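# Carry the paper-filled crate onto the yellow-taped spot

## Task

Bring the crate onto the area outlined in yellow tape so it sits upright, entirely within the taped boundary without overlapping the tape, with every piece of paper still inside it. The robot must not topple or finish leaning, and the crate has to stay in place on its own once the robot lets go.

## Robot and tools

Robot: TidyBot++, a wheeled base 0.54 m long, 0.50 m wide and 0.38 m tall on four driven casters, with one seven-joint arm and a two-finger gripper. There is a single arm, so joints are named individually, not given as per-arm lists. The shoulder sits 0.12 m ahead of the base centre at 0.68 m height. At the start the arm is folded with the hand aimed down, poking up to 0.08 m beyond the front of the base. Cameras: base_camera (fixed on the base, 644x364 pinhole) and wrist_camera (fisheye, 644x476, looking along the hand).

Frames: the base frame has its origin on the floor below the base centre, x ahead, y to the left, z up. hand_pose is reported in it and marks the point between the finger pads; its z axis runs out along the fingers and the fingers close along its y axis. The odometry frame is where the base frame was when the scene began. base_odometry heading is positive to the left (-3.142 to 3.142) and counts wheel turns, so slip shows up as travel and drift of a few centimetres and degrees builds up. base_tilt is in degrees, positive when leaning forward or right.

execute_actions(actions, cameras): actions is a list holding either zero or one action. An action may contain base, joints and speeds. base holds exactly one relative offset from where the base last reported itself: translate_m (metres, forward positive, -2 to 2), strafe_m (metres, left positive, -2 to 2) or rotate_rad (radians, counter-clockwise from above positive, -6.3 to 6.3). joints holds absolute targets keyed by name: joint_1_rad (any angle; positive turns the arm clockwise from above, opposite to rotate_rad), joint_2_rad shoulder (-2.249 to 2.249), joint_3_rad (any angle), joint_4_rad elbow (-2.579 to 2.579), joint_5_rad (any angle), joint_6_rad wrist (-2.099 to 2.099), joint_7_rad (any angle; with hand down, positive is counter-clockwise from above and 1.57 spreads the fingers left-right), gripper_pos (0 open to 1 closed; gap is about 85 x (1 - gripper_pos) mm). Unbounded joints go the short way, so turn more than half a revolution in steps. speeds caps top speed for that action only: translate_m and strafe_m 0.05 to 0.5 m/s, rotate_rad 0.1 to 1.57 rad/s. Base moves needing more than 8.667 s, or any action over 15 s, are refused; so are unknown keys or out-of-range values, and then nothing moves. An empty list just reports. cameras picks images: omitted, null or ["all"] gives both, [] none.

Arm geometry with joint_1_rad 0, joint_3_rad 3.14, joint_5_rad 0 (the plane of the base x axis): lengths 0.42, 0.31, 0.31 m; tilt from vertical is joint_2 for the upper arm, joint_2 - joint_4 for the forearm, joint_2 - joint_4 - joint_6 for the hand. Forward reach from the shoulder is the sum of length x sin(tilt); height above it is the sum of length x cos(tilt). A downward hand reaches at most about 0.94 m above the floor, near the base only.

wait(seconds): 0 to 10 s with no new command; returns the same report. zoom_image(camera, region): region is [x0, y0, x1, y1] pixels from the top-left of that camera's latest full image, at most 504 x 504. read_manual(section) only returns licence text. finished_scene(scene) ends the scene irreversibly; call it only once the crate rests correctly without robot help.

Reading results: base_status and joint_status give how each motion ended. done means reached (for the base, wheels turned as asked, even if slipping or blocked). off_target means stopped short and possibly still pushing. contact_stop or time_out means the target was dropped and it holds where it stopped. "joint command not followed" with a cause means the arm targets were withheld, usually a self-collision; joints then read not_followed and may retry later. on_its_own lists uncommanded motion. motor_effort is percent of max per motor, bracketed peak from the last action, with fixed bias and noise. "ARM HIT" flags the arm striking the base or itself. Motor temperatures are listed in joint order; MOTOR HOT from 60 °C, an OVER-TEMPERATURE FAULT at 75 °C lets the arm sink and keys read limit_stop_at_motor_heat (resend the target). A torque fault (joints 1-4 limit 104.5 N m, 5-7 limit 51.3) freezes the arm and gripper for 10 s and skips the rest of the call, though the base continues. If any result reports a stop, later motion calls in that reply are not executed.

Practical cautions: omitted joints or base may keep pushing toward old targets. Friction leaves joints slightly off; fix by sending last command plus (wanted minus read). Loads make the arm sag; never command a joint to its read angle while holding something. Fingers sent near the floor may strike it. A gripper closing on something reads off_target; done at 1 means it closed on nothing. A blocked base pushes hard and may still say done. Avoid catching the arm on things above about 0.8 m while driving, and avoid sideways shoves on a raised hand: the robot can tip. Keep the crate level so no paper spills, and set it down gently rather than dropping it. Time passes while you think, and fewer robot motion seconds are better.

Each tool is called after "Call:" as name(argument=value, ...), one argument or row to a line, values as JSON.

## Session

Call:
execute_actions(
  actions=[],
)

Scene clock: 0.00 s.
Motor temperatures (°C, as the motors report them): [40 36 32 36 35 41 43]
base_odometry: x=+0.000 y=+0.000 heading=+0.000 (m, m, rad; odometry frame)
base_tilt: forward=+0.1 right=+0.0 (deg)
base_status: not commanded
joint_positions: joint_1_rad=+0.022 joint_2_rad=-0.369 joint_3_rad=+3.147 joint_4_rad=-2.525 joint_5_rad=+0.010 joint_6_rad=-0.849 joint_7_rad=+1.554 gripper_pos=+0.000
joint_status: not commanded
motor_effort: joint_1_rad=+0 joint_2_rad=+1 joint_3_rad=+0 joint_4_rad=+12 joint_5_rad=-1 joint_6_rad=+0 joint_7_rad=-2 (%)
hand_pose: x=+0.2715 y=-0.0049 z=+0.5921 quat_wxyz=(+0.003, +0.997, -0.019, +0.068) (m; base frame)
pictures: base_camera, wrist_camera
Images, in order (width x height): base_camera 644x364, wrist_camera 644x476.

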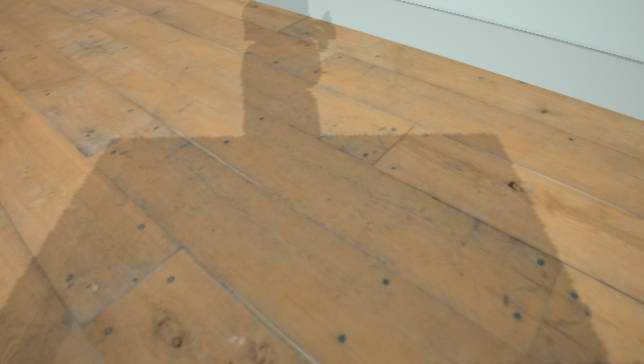

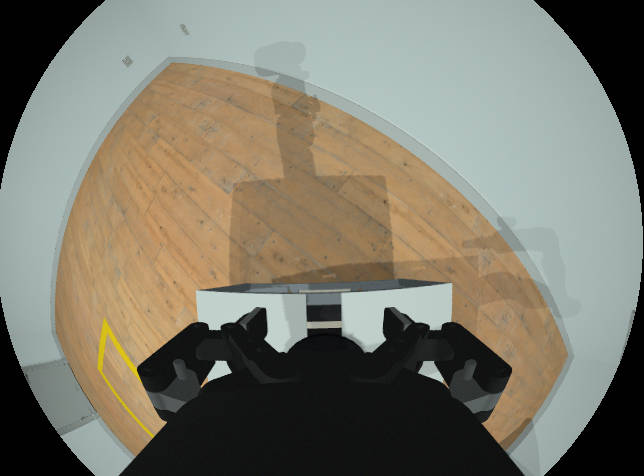

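Call:
execute_actions(
  actions=[
    {"base": {"rotate_rad": 2.4}, "joints": {"gripper_pos": 1.0, "joint_2_rad": -0.35, "joint_4_rad": -2.3, "joint_6_rad": -1.0}},
  ],
)

Scene clock: 7.20 s.
Motor temperatures (°C, as the motors report them): [40 36 32 36 35 41 43]
base_odometry: x=+0.000 y=+0.000 heading=+2.399 (m, m, rad; odometry frame)
base_tilt: forward=+0.2 right=+0.1 (deg)
base_status: done
joint_positions: joint_1_rad=+0.022 joint_2_rad=-0.369 joint_3_rad=+3.147 joint_4_rad=-2.316 joint_5_rad=+0.010 joint_6_rad=-0.971 joint_7_rad=+1.554 gripper_pos=+0.999
joint_status: all done
motor_effort: joint_1_rad=+0(1) joint_2_rad=-2(3) joint_3_rad=+0(1) joint_4_rad=+16(16) joint_5_rad=-1(1) joint_6_rad=+2(2) joint_7_rad=-1(1) (%)
hand_pose: x=+0.3288 y=-0.0069 z=+0.6553 quat_wxyz=(+0.004, +0.994, -0.020, +0.112) (m; base frame)
pictures: base_camera, wrist_camera
Images, in order (width x height): base_camera 644x364, wrist_camera 644x476.

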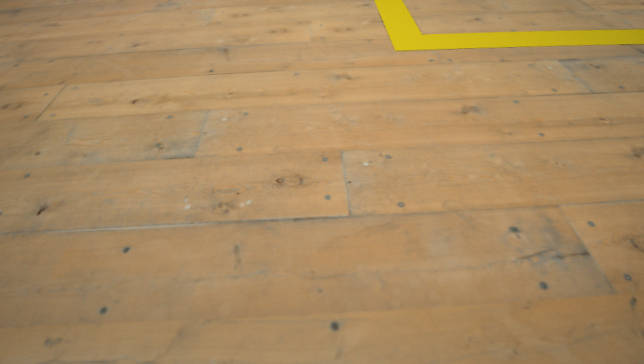

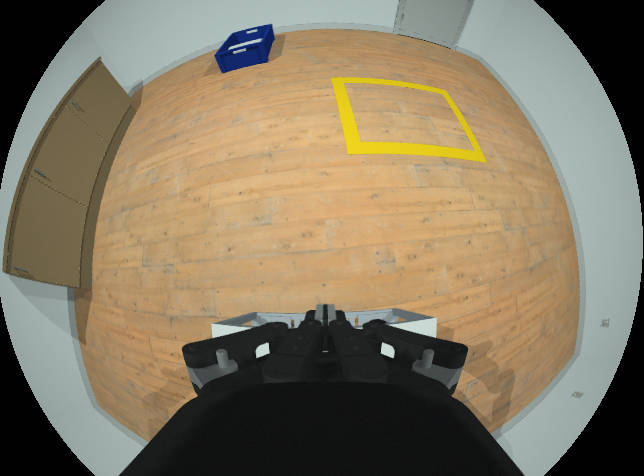

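Call:
zoom_image(
  camera="wrist_camera",
  region=[180, 0, 520, 190],
)

Call:
zoom_image(
  camera="wrist_camera",
  region=[190, 10, 310, 90],
)

Region (180, 0, 520, 190) of wrist_camera's 644x476 image, scaled by 1.482; it fills the top 282 rows of this view, and the rest is white.

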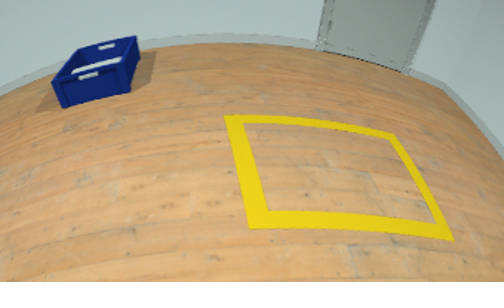

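Region (190, 10, 310, 90) of wrist_camera's 644x476 image, scaled by 4.200.

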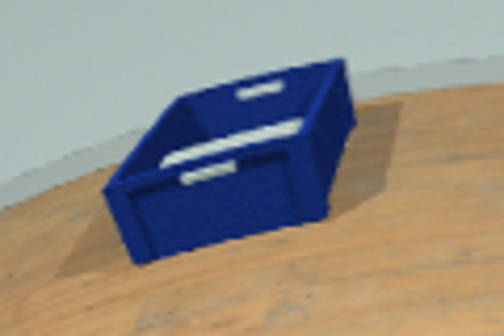

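Call:
execute_actions(
  actions=[
    {"base": {"translate_m": 1.72}, "joints": {"joint_1_rad": -0.19, "joint_2_rad": 0.95, "joint_3_rad": 3.14, "joint_4_rad": -1.31, "joint_5_rad": 0.0, "joint_6_rad": -0.85, "joint_7_rad": 1.8}},
  ],
)

Scene clock: 66.70 s.
Motor temperatures (°C, as the motors report them): [40 35 32 36 35 41 43]
base_odometry: x=-1.269 y=+1.161 heading=+2.400 (m, m, rad; odometry frame)
base_tilt: forward=+0.1 right=+0.0 (deg)
base_status: done
joint_positions: joint_1_rad=-0.170 joint_2_rad=+0.936 joint_3_rad=+3.147 joint_4_rad=-1.328 joint_5_rad=+0.010 joint_6_rad=-0.874 joint_7_rad=+1.775 gripper_pos=+0.999
joint_status: all done
motor_effort: joint_1_rad=+0(0) joint_2_rad=-40(42) joint_3_rad=+0(1) joint_4_rad=+12(17) joint_5_rad=+0(2) joint_6_rad=+1(2) joint_7_rad=-1(2) (%)
hand_pose: x=+0.6934 y=+0.0943 z=+0.4192 quat_wxyz=(+0.006, +0.982, +0.187, +0.002) (m; base frame)
pictures: base_camera, wrist_camera
Images, in order (width x height): base_camera 644x364, wrist_camera 644x476.

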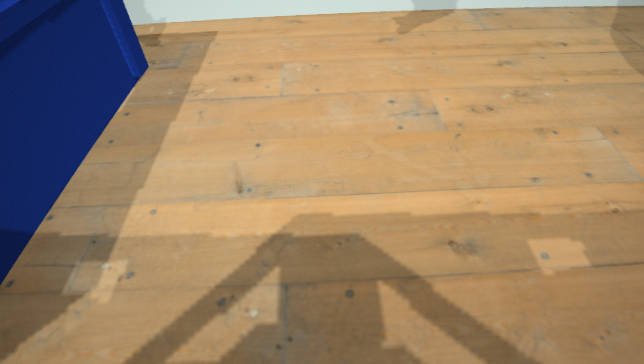

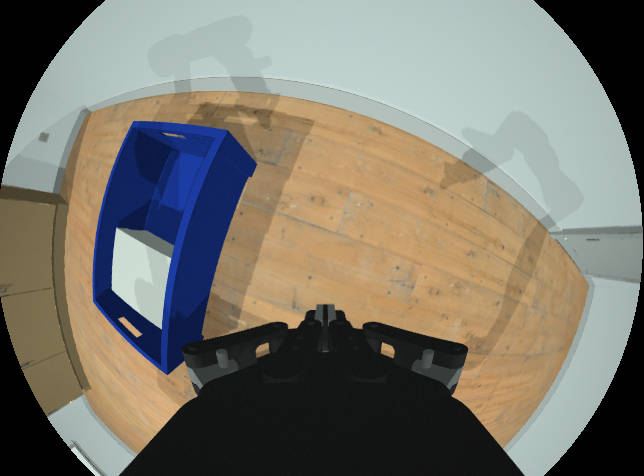

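Call:
zoom_image(
  camera="wrist_camera",
  region=[60, 100, 300, 390],
)

Region (60, 100, 300, 390) of wrist_camera's 644x476 image, scaled by 1.738; it fills the left 417 columns of this view, and the rest is white.

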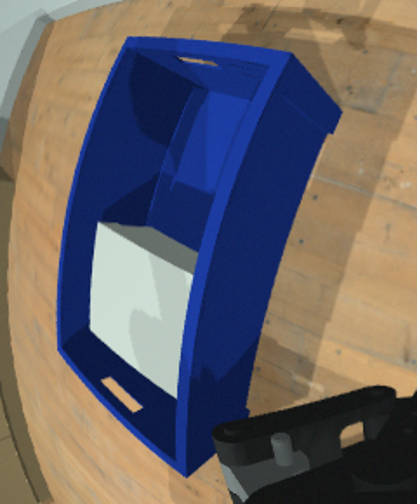

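Call:
execute_actions(
  actions=[
    {"base": {"rotate_rad": 0.826}, "joints": {"joint_1_rad": -0.367, "joint_2_rad": 1.35, "joint_3_rad": 3.14, "joint_4_rad": -0.675, "joint_5_rad": 0.0, "joint_6_rad": -1.125, "joint_7_rad": 0.41, "gripper_pos": 0.0}},
  ],
)

Scene clock: 152.63 s.
Motor temperatures (°C, as the motors report them): [40 37 32 36 35 40 43]
base_odometry: x=-1.269 y=+1.161 heading=-3.058 (m, m, rad; odometry frame)
base_tilt: forward=+0.2 right=+0.0 (deg)
base_status: done
joint_positions: joint_1_rad=-0.370 joint_2_rad=+1.333 joint_3_rad=+3.133 joint_4_rad=-0.699 joint_5_rad=+0.010 joint_6_rad=-1.097 joint_7_rad=+0.429 gripper_pos=+0.000
joint_status: all done
motor_effort: joint_1_rad=+1(11) joint_2_rad=-48(49) joint_3_rad=-1(5) joint_4_rad=+14(15) joint_5_rad=+0(1) joint_6_rad=+0(0) joint_7_rad=-1(2) (%)
hand_pose: x=+0.7653 y=+0.2539 z=+0.3297 quat_wxyz=(-0.004, +0.928, -0.373, +0.005) (m; base frame)
pictures: base_camera, wrist_camera
Images, in order (width x height): base_camera 644x364, wrist_camera 644x476.

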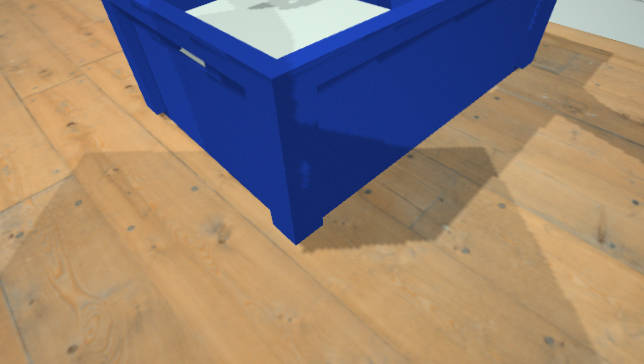

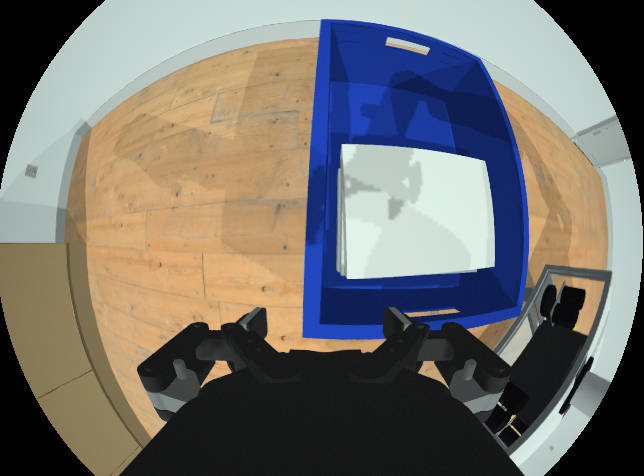

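Call:
zoom_image(
  camera="wrist_camera",
  region=[220, 130, 540, 370],
)

Region (220, 130, 540, 370) of wrist_camera's 644x476 image, scaled by 1.575; it fills the top 378 rows of this view, and the rest is white.

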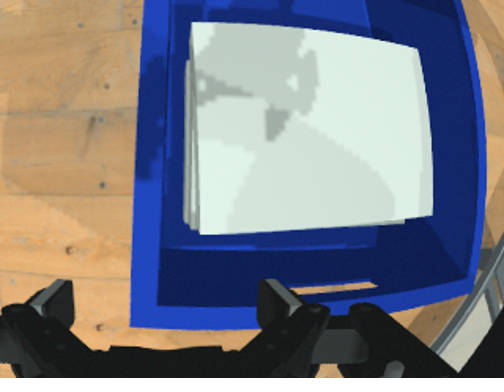

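Call:
execute_actions(
  actions=[
    {"joints": {"joint_1_rad": -0.42, "joint_2_rad": 1.655, "joint_4_rad": -0.365, "joint_6_rad": -1.13}},
  ],
)

Scene clock: 174.40 s.
Motor temperatures (°C, as the motors report them): [40 37 32 36 35 40 43]
base_odometry: x=-1.269 y=+1.161 heading=-3.058 (m, m, rad; odometry frame)
base_tilt: forward=+0.2 right=+0.1 (deg)
base_status: not commanded
joint_positions: joint_1_rad=-0.404 joint_2_rad=+1.657 joint_3_rad=+3.133 joint_4_rad=-0.387 joint_5_rad=+0.010 joint_6_rad=-1.103 joint_7_rad=+0.429 gripper_pos=+0.000
joint_status: all done
motor_effort: joint_1_rad=+0(1) joint_2_rad=-49(53) joint_3_rad=-1(1) joint_4_rad=+14(16) joint_5_rad=+0(0) joint_6_rad=+0(1) joint_7_rad=-2(1) (%)
hand_pose: x=+0.7593 y=+0.2761 z=+0.1911 quat_wxyz=(+0.002, +0.933, -0.359, -0.002) (m; base frame)
pictures: base_camera, wrist_camera
Images, in order (width x height): base_camera 644x364, wrist_camera 644x476.

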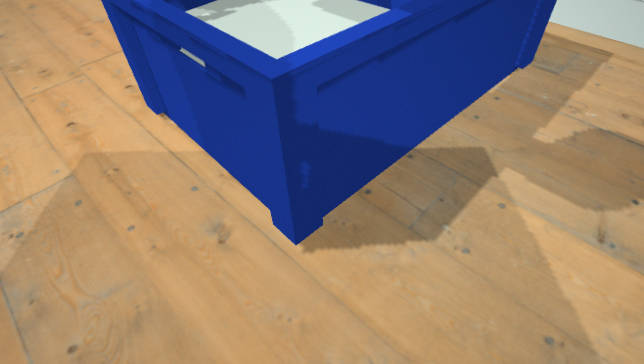

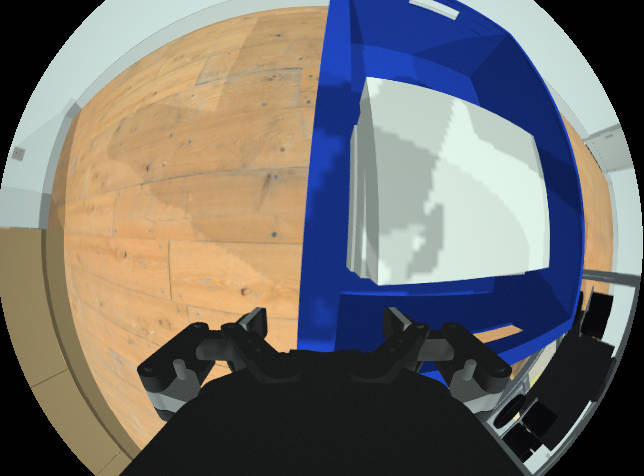

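Call:
execute_actions(
  actions=[
    {"base": {"translate_m": -0.3}, "joints": {"joint_1_rad": -0.33, "joint_2_rad": 1.635, "joint_4_rad": -1.05, "joint_6_rad": -0.975, "joint_7_rad": 0.47}, "speeds": {"translate_m": 0.15}},
  ],
)

Scene clock: 191.23 s.
Motor temperatures (°C, as the motors report them): [40 37 32 36 35 40 43]
base_odometry: x=-0.970 y=+1.186 heading=-3.057 (m, m, rad; odometry frame)
base_tilt: forward=+0.2 right=+0.0 (deg)
base_status: done
joint_positions: joint_1_rad=-0.325 joint_2_rad=+1.484 joint_3_rad=+3.166 joint_4_rad=-0.925 joint_5_rad=+0.023 joint_6_rad=-0.910 joint_7_rad=+0.476 gripper_pos=+0.000
joint_status: joint_2_rad off_target (ended at +1.484, target +1.635); joint_4_rad off_target (ended at -0.925, target -1.050); joint_6_rad off_target (ended at -0.910, target -0.975); the others done
motor_effort: joint_1_rad=-2(7) joint_2_rad=-13(49) joint_3_rad=-5(9) joint_4_rad=-9(14) joint_5_rad=-7(10) joint_6_rad=-14(14) joint_7_rad=-6(6) (%)
hand_pose: x=+0.6692 y=+0.1668 z=+0.1782 quat_wxyz=(+0.073, +0.925, -0.368, -0.054) (m; base frame)
pictures: base_camera, wrist_camera
Images, in order (width x height): base_camera 644x364, wrist_camera 644x476.

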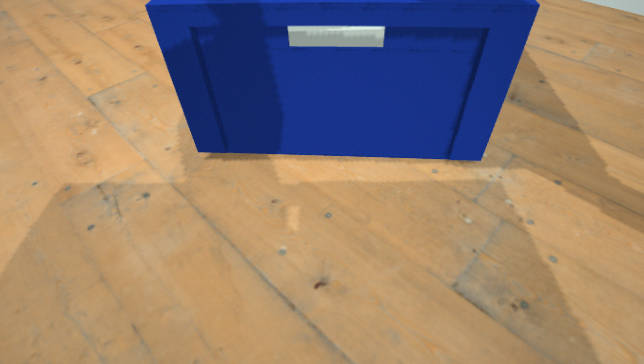

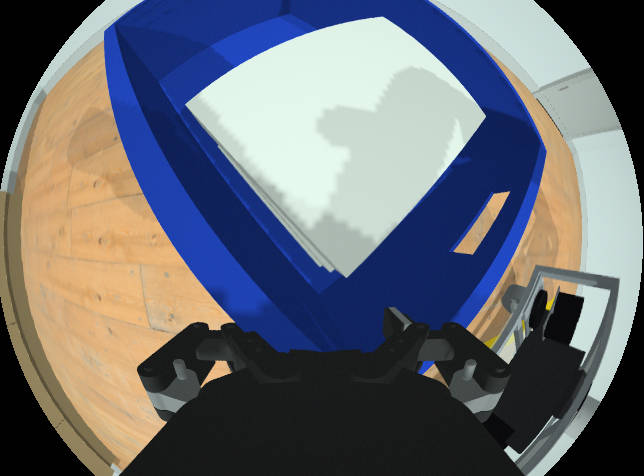

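Call:
execute_actions(
  actions=[
    {"base": {"translate_m": -0.28}, "joints": {"joint_1_rad": -0.07, "joint_2_rad": 1.555, "joint_3_rad": 3.16, "joint_4_rad": -1.24, "joint_6_rad": -0.78, "joint_7_rad": 1.2}, "speeds": {"translate_m": 0.2}},
  ],
)

Scene clock: 207.37 s.
Motor temperatures (°C, as the motors report them): [40 37 32 36 35 41 43]
base_odometry: x=-0.691 y=+1.210 heading=-3.056 (m, m, rad; odometry frame)
base_tilt: forward=+0.2 right=+0.1 (deg)
base_status: done
joint_positions: joint_1_rad=-0.092 joint_2_rad=+1.416 joint_3_rad=+3.168 joint_4_rad=-1.127 joint_5_rad=+0.023 joint_6_rad=-0.723 joint_7_rad=+1.206 gripper_pos=+0.000
joint_status: joint_2_rad off_target (ended at +1.416, target +1.555); joint_4_rad off_target (ended at -1.127, target -1.240); joint_6_rad off_target (ended at -0.723, target -0.780); the others done
motor_effort: joint_1_rad=+1(5) joint_2_rad=-14(16) joint_3_rad=-3(9) joint_4_rad=-8(12) joint_5_rad=-5(9) joint_6_rad=-8(17) joint_7_rad=-3(6) (%)
hand_pose: x=+0.6725 y=+0.0326 z=+0.1780 quat_wxyz=(+0.034, +0.989, -0.129, -0.056) (m; base frame)
pictures: base_camera, wrist_camera
Images, in order (width x height): base_camera 644x364, wrist_camera 644x476.

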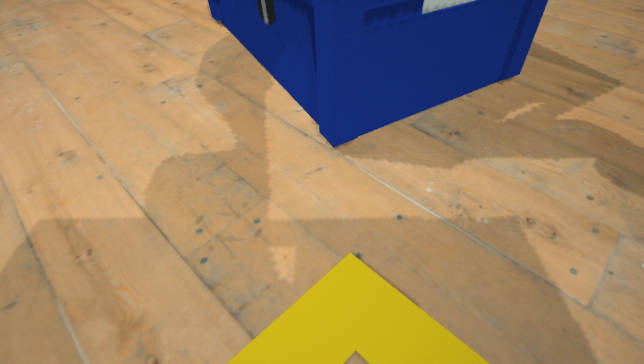

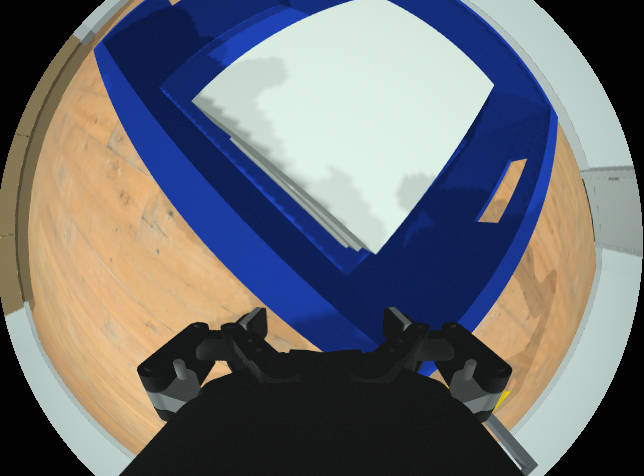

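Call:
execute_actions(
  actions=[
    {"base": {"translate_m": -0.7}, "joints": {"joint_1_rad": 0.23, "joint_2_rad": 1.535, "joint_3_rad": 3.16, "joint_4_rad": -1.24, "joint_6_rad": -0.75, "joint_7_rad": 2.2}, "speeds": {"translate_m": 0.3}},
  ],
)

Scene clock: 224.77 s.
Motor temperatures (°C, as the motors report them): [40 37 32 36 35 41 43]
base_odometry: x=+0.006 y=+1.271 heading=-3.055 (m, m, rad; odometry frame)
base_tilt: forward=+0.2 right=+0.1 (deg)
base_status: done
joint_positions: joint_1_rad=+0.179 joint_2_rad=+1.403 joint_3_rad=+3.143 joint_4_rad=-1.132 joint_5_rad=+0.023 joint_6_rad=-0.671 joint_7_rad=+2.203 gripper_pos=+0.000
joint_status: joint_1_rad off_target (ended at +0.179, target +0.230); joint_2_rad off_target (ended at +1.403, target +1.535); joint_4_rad off_target (ended at -1.132, target -1.240); joint_6_rad off_target (ended at -0.671, target -0.750); the others done
motor_effort: joint_1_rad=+7(11) joint_2_rad=-18(24) joint_3_rad=+3(5) joint_4_rad=-7(15) joint_5_rad=-1(6) joint_6_rad=-11(17) joint_7_rad=-3(5) (%)
hand_pose: x=+0.6836 y=-0.1063 z=+0.1834 quat_wxyz=(-0.005, +0.972, +0.234, -0.032) (m; base frame)
pictures: base_camera, wrist_camera
Images, in order (width x height): base_camera 644x364, wrist_camera 644x476.

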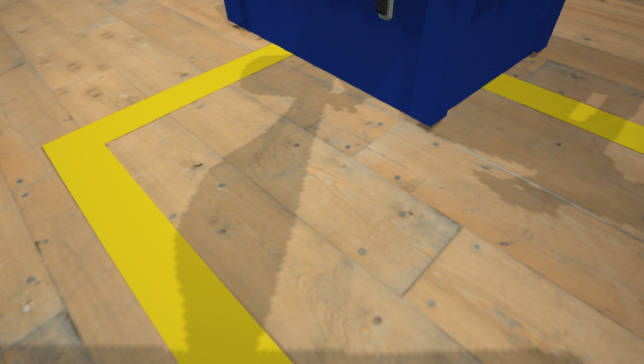

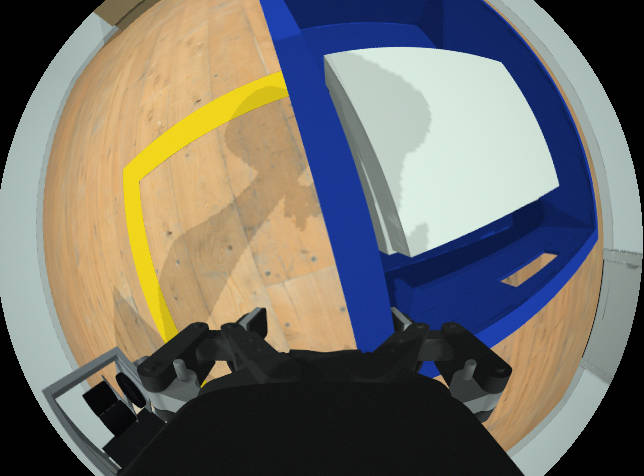

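Call:
zoom_image(
  camera="base_camera",
  region=[200, 0, 644, 200],
)

Region (200, 0, 644, 200) of base_camera's 644x364 image, scaled by 1.135; it fills the top 227 rows of this view, and the rest is white.

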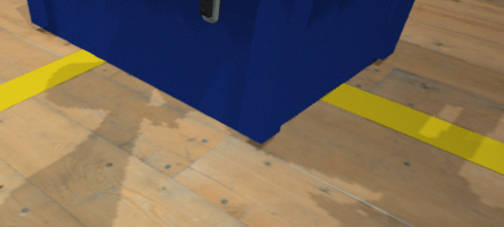

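Call:
execute_actions(
  actions=[
    {"base": {"translate_m": -0.46}, "joints": {"joint_1_rad": 0.29}, "speeds": {"translate_m": 0.3}},
  ],
)

Scene clock: 238.27 s.
Motor temperatures (°C, as the motors report them): [40 37 32 36 35 41 43]
base_odometry: x=+0.464 y=+1.312 heading=-3.054 (m, m, rad; odometry frame)
base_tilt: forward=+0.2 right=+0.0 (deg)
base_status: done
joint_positions: joint_1_rad=+0.234 joint_2_rad=+1.402 joint_3_rad=+3.128 joint_4_rad=-1.132 joint_5_rad=+0.023 joint_6_rad=-0.649 joint_7_rad=+2.203 gripper_pos=+0.000
joint_status: joint_1_rad off_target (ended at +0.234, target +0.290)
motor_effort: joint_1_rad=+6(14) joint_2_rad=-17(25) joint_3_rad=+3(8) joint_4_rad=-7(15) joint_5_rad=-2(2) joint_6_rad=-11(19) joint_7_rad=-3(6) (%)
hand_pose: x=+0.6859 y=-0.1302 z=+0.1839 quat_wxyz=(-0.008, +0.978, +0.209, -0.019) (m; base frame)
pictures: base_camera, wrist_camera
Images, in order (width x height): base_camera 644x364, wrist_camera 644x476.

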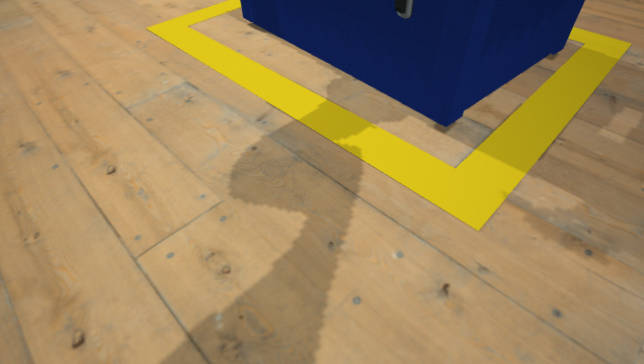

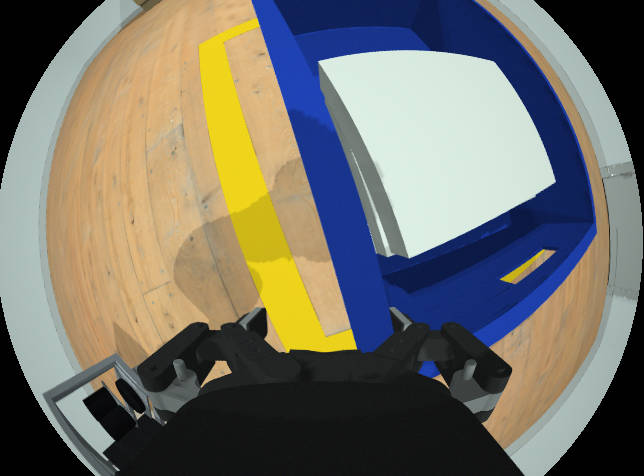

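Call:
zoom_image(
  camera="base_camera",
  region=[140, 0, 644, 240],
)

Call:
zoom_image(
  camera="base_camera",
  region=[420, 0, 644, 180],
)

Call:
zoom_image(
  camera="base_camera",
  region=[140, 0, 340, 100],
)

Region (140, 0, 644, 240) of base_camera's 644x364 image, scaled by 1.000; it fills the top 240 rows of this view, and the rest is white.

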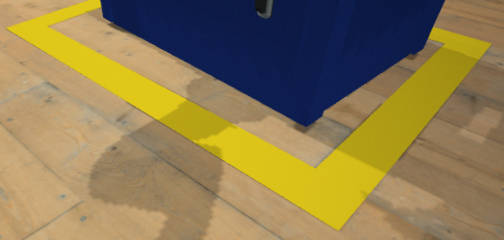

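Region (420, 0, 644, 180) of base_camera's 644x364 image, scaled by 2.250; it fills the top 405 rows of this view, and the rest is white.

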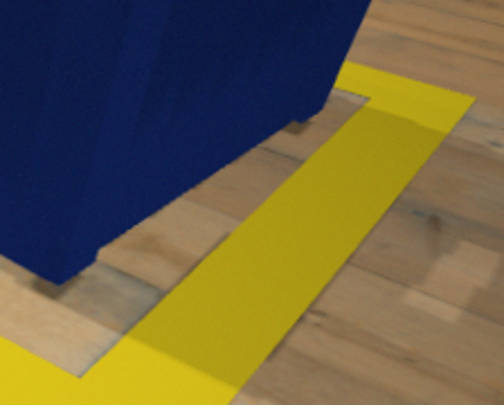

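Region (140, 0, 340, 100) of base_camera's 644x364 image, scaled by 2.520.

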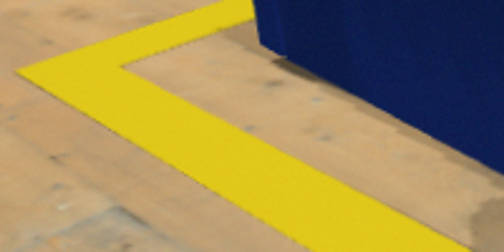

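Call:
zoom_image(
  camera="base_camera",
  region=[520, 20, 620, 90],
)

Region (520, 20, 620, 90) of base_camera's 644x364 image, scaled by 5.040; it fills the top 353 rows of this view, and the rest is white.

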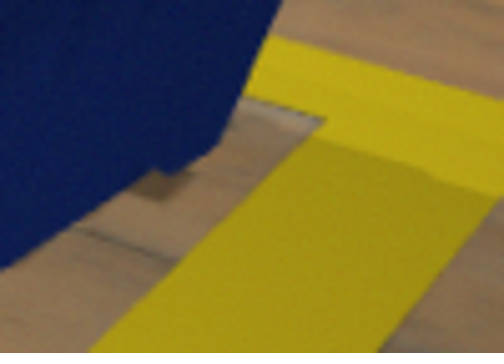

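Call:
execute_actions(
  actions=[],
)

Scene clock: 276.57 s.
Motor temperatures (°C, as the motors report them): [40 37 32 36 35 41 43]
base_odometry: x=+0.464 y=+1.312 heading=-3.054 (m, m, rad; odometry frame)
base_tilt: forward=+0.1 right=+0.0 (deg)
base_status: done
joint_positions: joint_1_rad=+0.234 joint_2_rad=+1.402 joint_3_rad=+3.128 joint_4_rad=-1.132 joint_5_rad=+0.023 joint_6_rad=-0.649 joint_7_rad=+2.203 gripper_pos=+0.000
joint_status: joint_1_rad off_target (ended at +0.234, target +0.290)
motor_effort: joint_1_rad=+6(14) joint_2_rad=-17(25) joint_3_rad=+3(8) joint_4_rad=-7(15) joint_5_rad=-1(2) joint_6_rad=-11(19) joint_7_rad=-4(6) (%)
hand_pose: x=+0.6859 y=-0.1302 z=+0.1839 quat_wxyz=(-0.008, +0.978, +0.209, -0.019) (m; base frame)
pictures: base_camera, wrist_camera
Images, in order (width x height): base_camera 644x364, wrist_camera 644x476.

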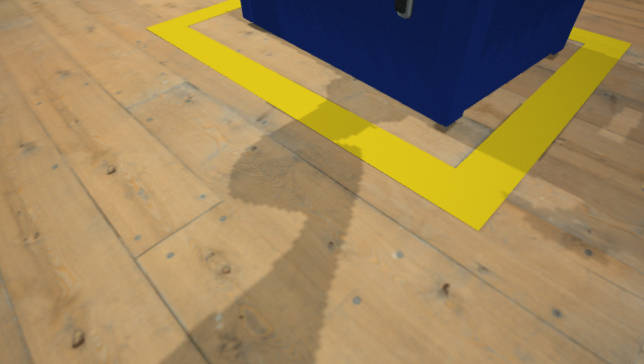

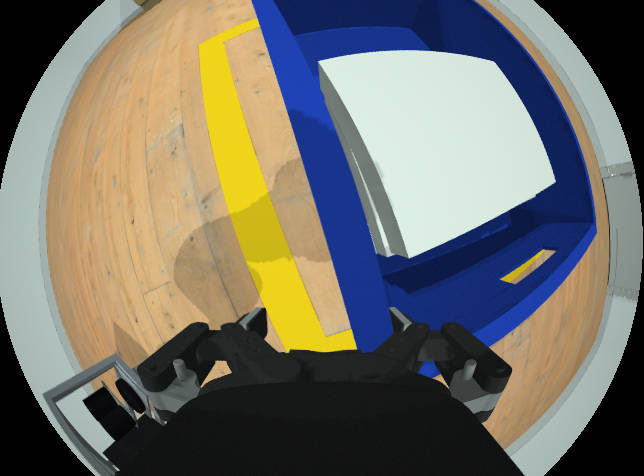

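Call:
execute_actions(
  actions=[
    {"joints": {"joint_1_rad": 0.22, "joint_2_rad": 0.95, "joint_3_rad": 3.13, "joint_4_rad": -1.24, "joint_5_rad": 0.0, "joint_6_rad": -0.62, "joint_7_rad": 2.2, "gripper_pos": 0.0}},
  ],
)

Scene clock: 297.13 s.
Motor temperatures (°C, as the motors report them): [40 36 32 36 35 41 43]
base_odometry: x=+0.464 y=+1.312 heading=-3.054 (m, m, rad; odometry frame)
base_tilt: forward=+0.1 right=+0.1 (deg)
base_status: not commanded
joint_positions: joint_1_rad=+0.235 joint_2_rad=+0.949 joint_3_rad=+3.135 joint_4_rad=-1.239 joint_5_rad=+0.023 joint_6_rad=-0.646 joint_7_rad=+2.203 gripper_pos=+0.000
joint_status: all done
motor_effort: joint_1_rad=+0(7) joint_2_rad=-42(49) joint_3_rad=-1(7) joint_4_rad=+14(15) joint_5_rad=-1(2) joint_6_rad=+3(15) joint_7_rad=-1(4) (%)
hand_pose: x=+0.7927 y=-0.1601 z=+0.4485 quat_wxyz=(+0.069, +0.967, +0.205, +0.137) (m; base frame)
pictures: base_camera, wrist_camera
Images, in order (width x height): base_camera 644x364, wrist_camera 644x476.

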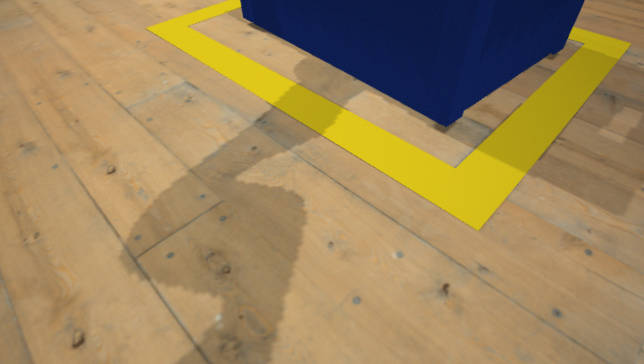

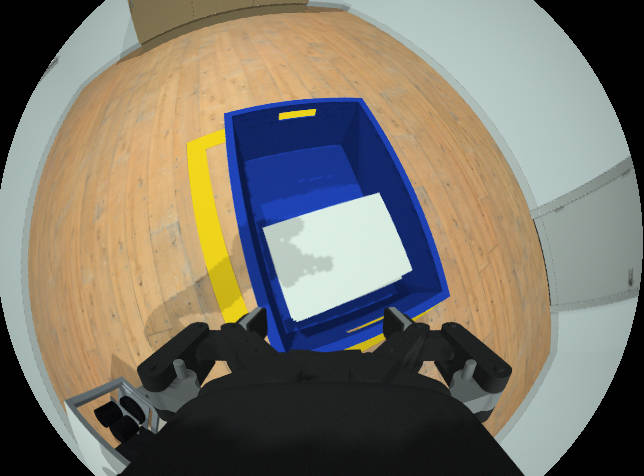

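Call:
zoom_image(
  camera="base_camera",
  region=[480, 0, 644, 120],
)

Call:
zoom_image(
  camera="base_camera",
  region=[130, 0, 330, 100],
)

Call:
zoom_image(
  camera="wrist_camera",
  region=[170, 80, 470, 370],
)

Region (480, 0, 644, 120) of base_camera's 644x364 image, scaled by 3.073; it fills the top 369 rows of this view, and the rest is white.

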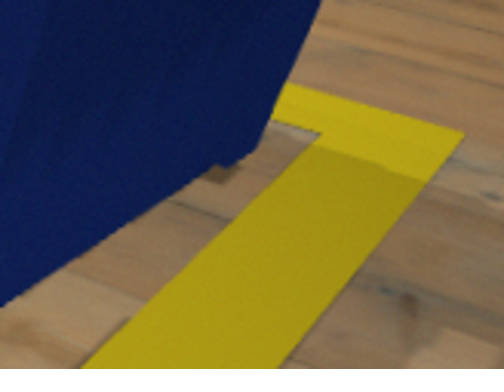

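Region (130, 0, 330, 100) of base_camera's 644x364 image, scaled by 2.520.

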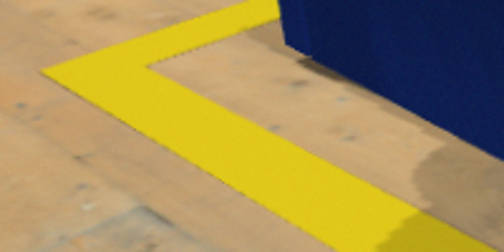

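Region (170, 80, 470, 370) of wrist_camera's 644x476 image, scaled by 1.680; it fills the top 487 rows of this view, and the rest is white.

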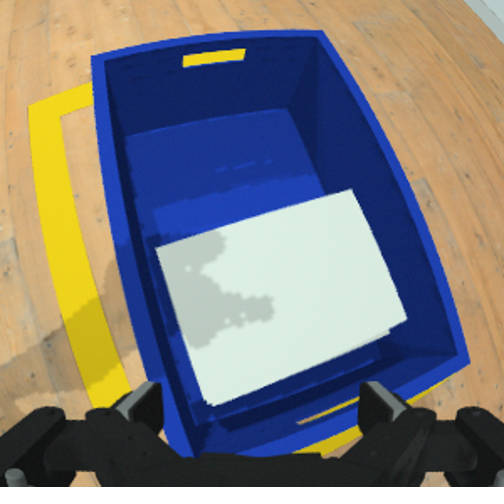

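Call:
zoom_image(
  camera="wrist_camera",
  region=[320, 260, 480, 370],
)

Call:
zoom_image(
  camera="base_camera",
  region=[380, 60, 560, 240],
)

Region (320, 260, 480, 370) of wrist_camera's 644x476 image, scaled by 3.150; it fills the top 346 rows of this view, and the rest is white.

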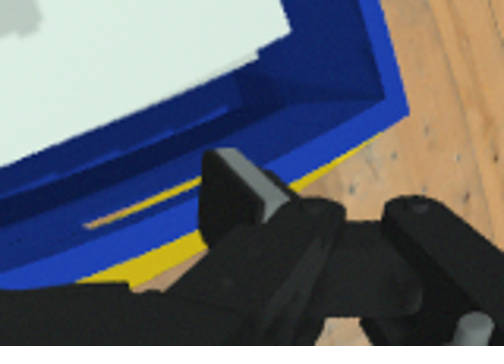

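Region (380, 60, 560, 240) of base_camera's 644x364 image, scaled by 2.800.

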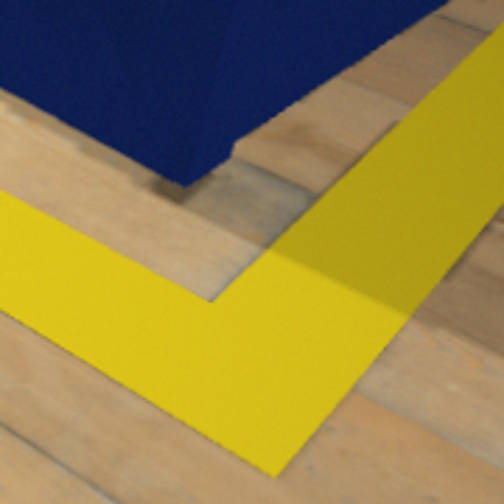

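Call:
finished_scene(
  scene=2,
)

The scene is finished: the task was done.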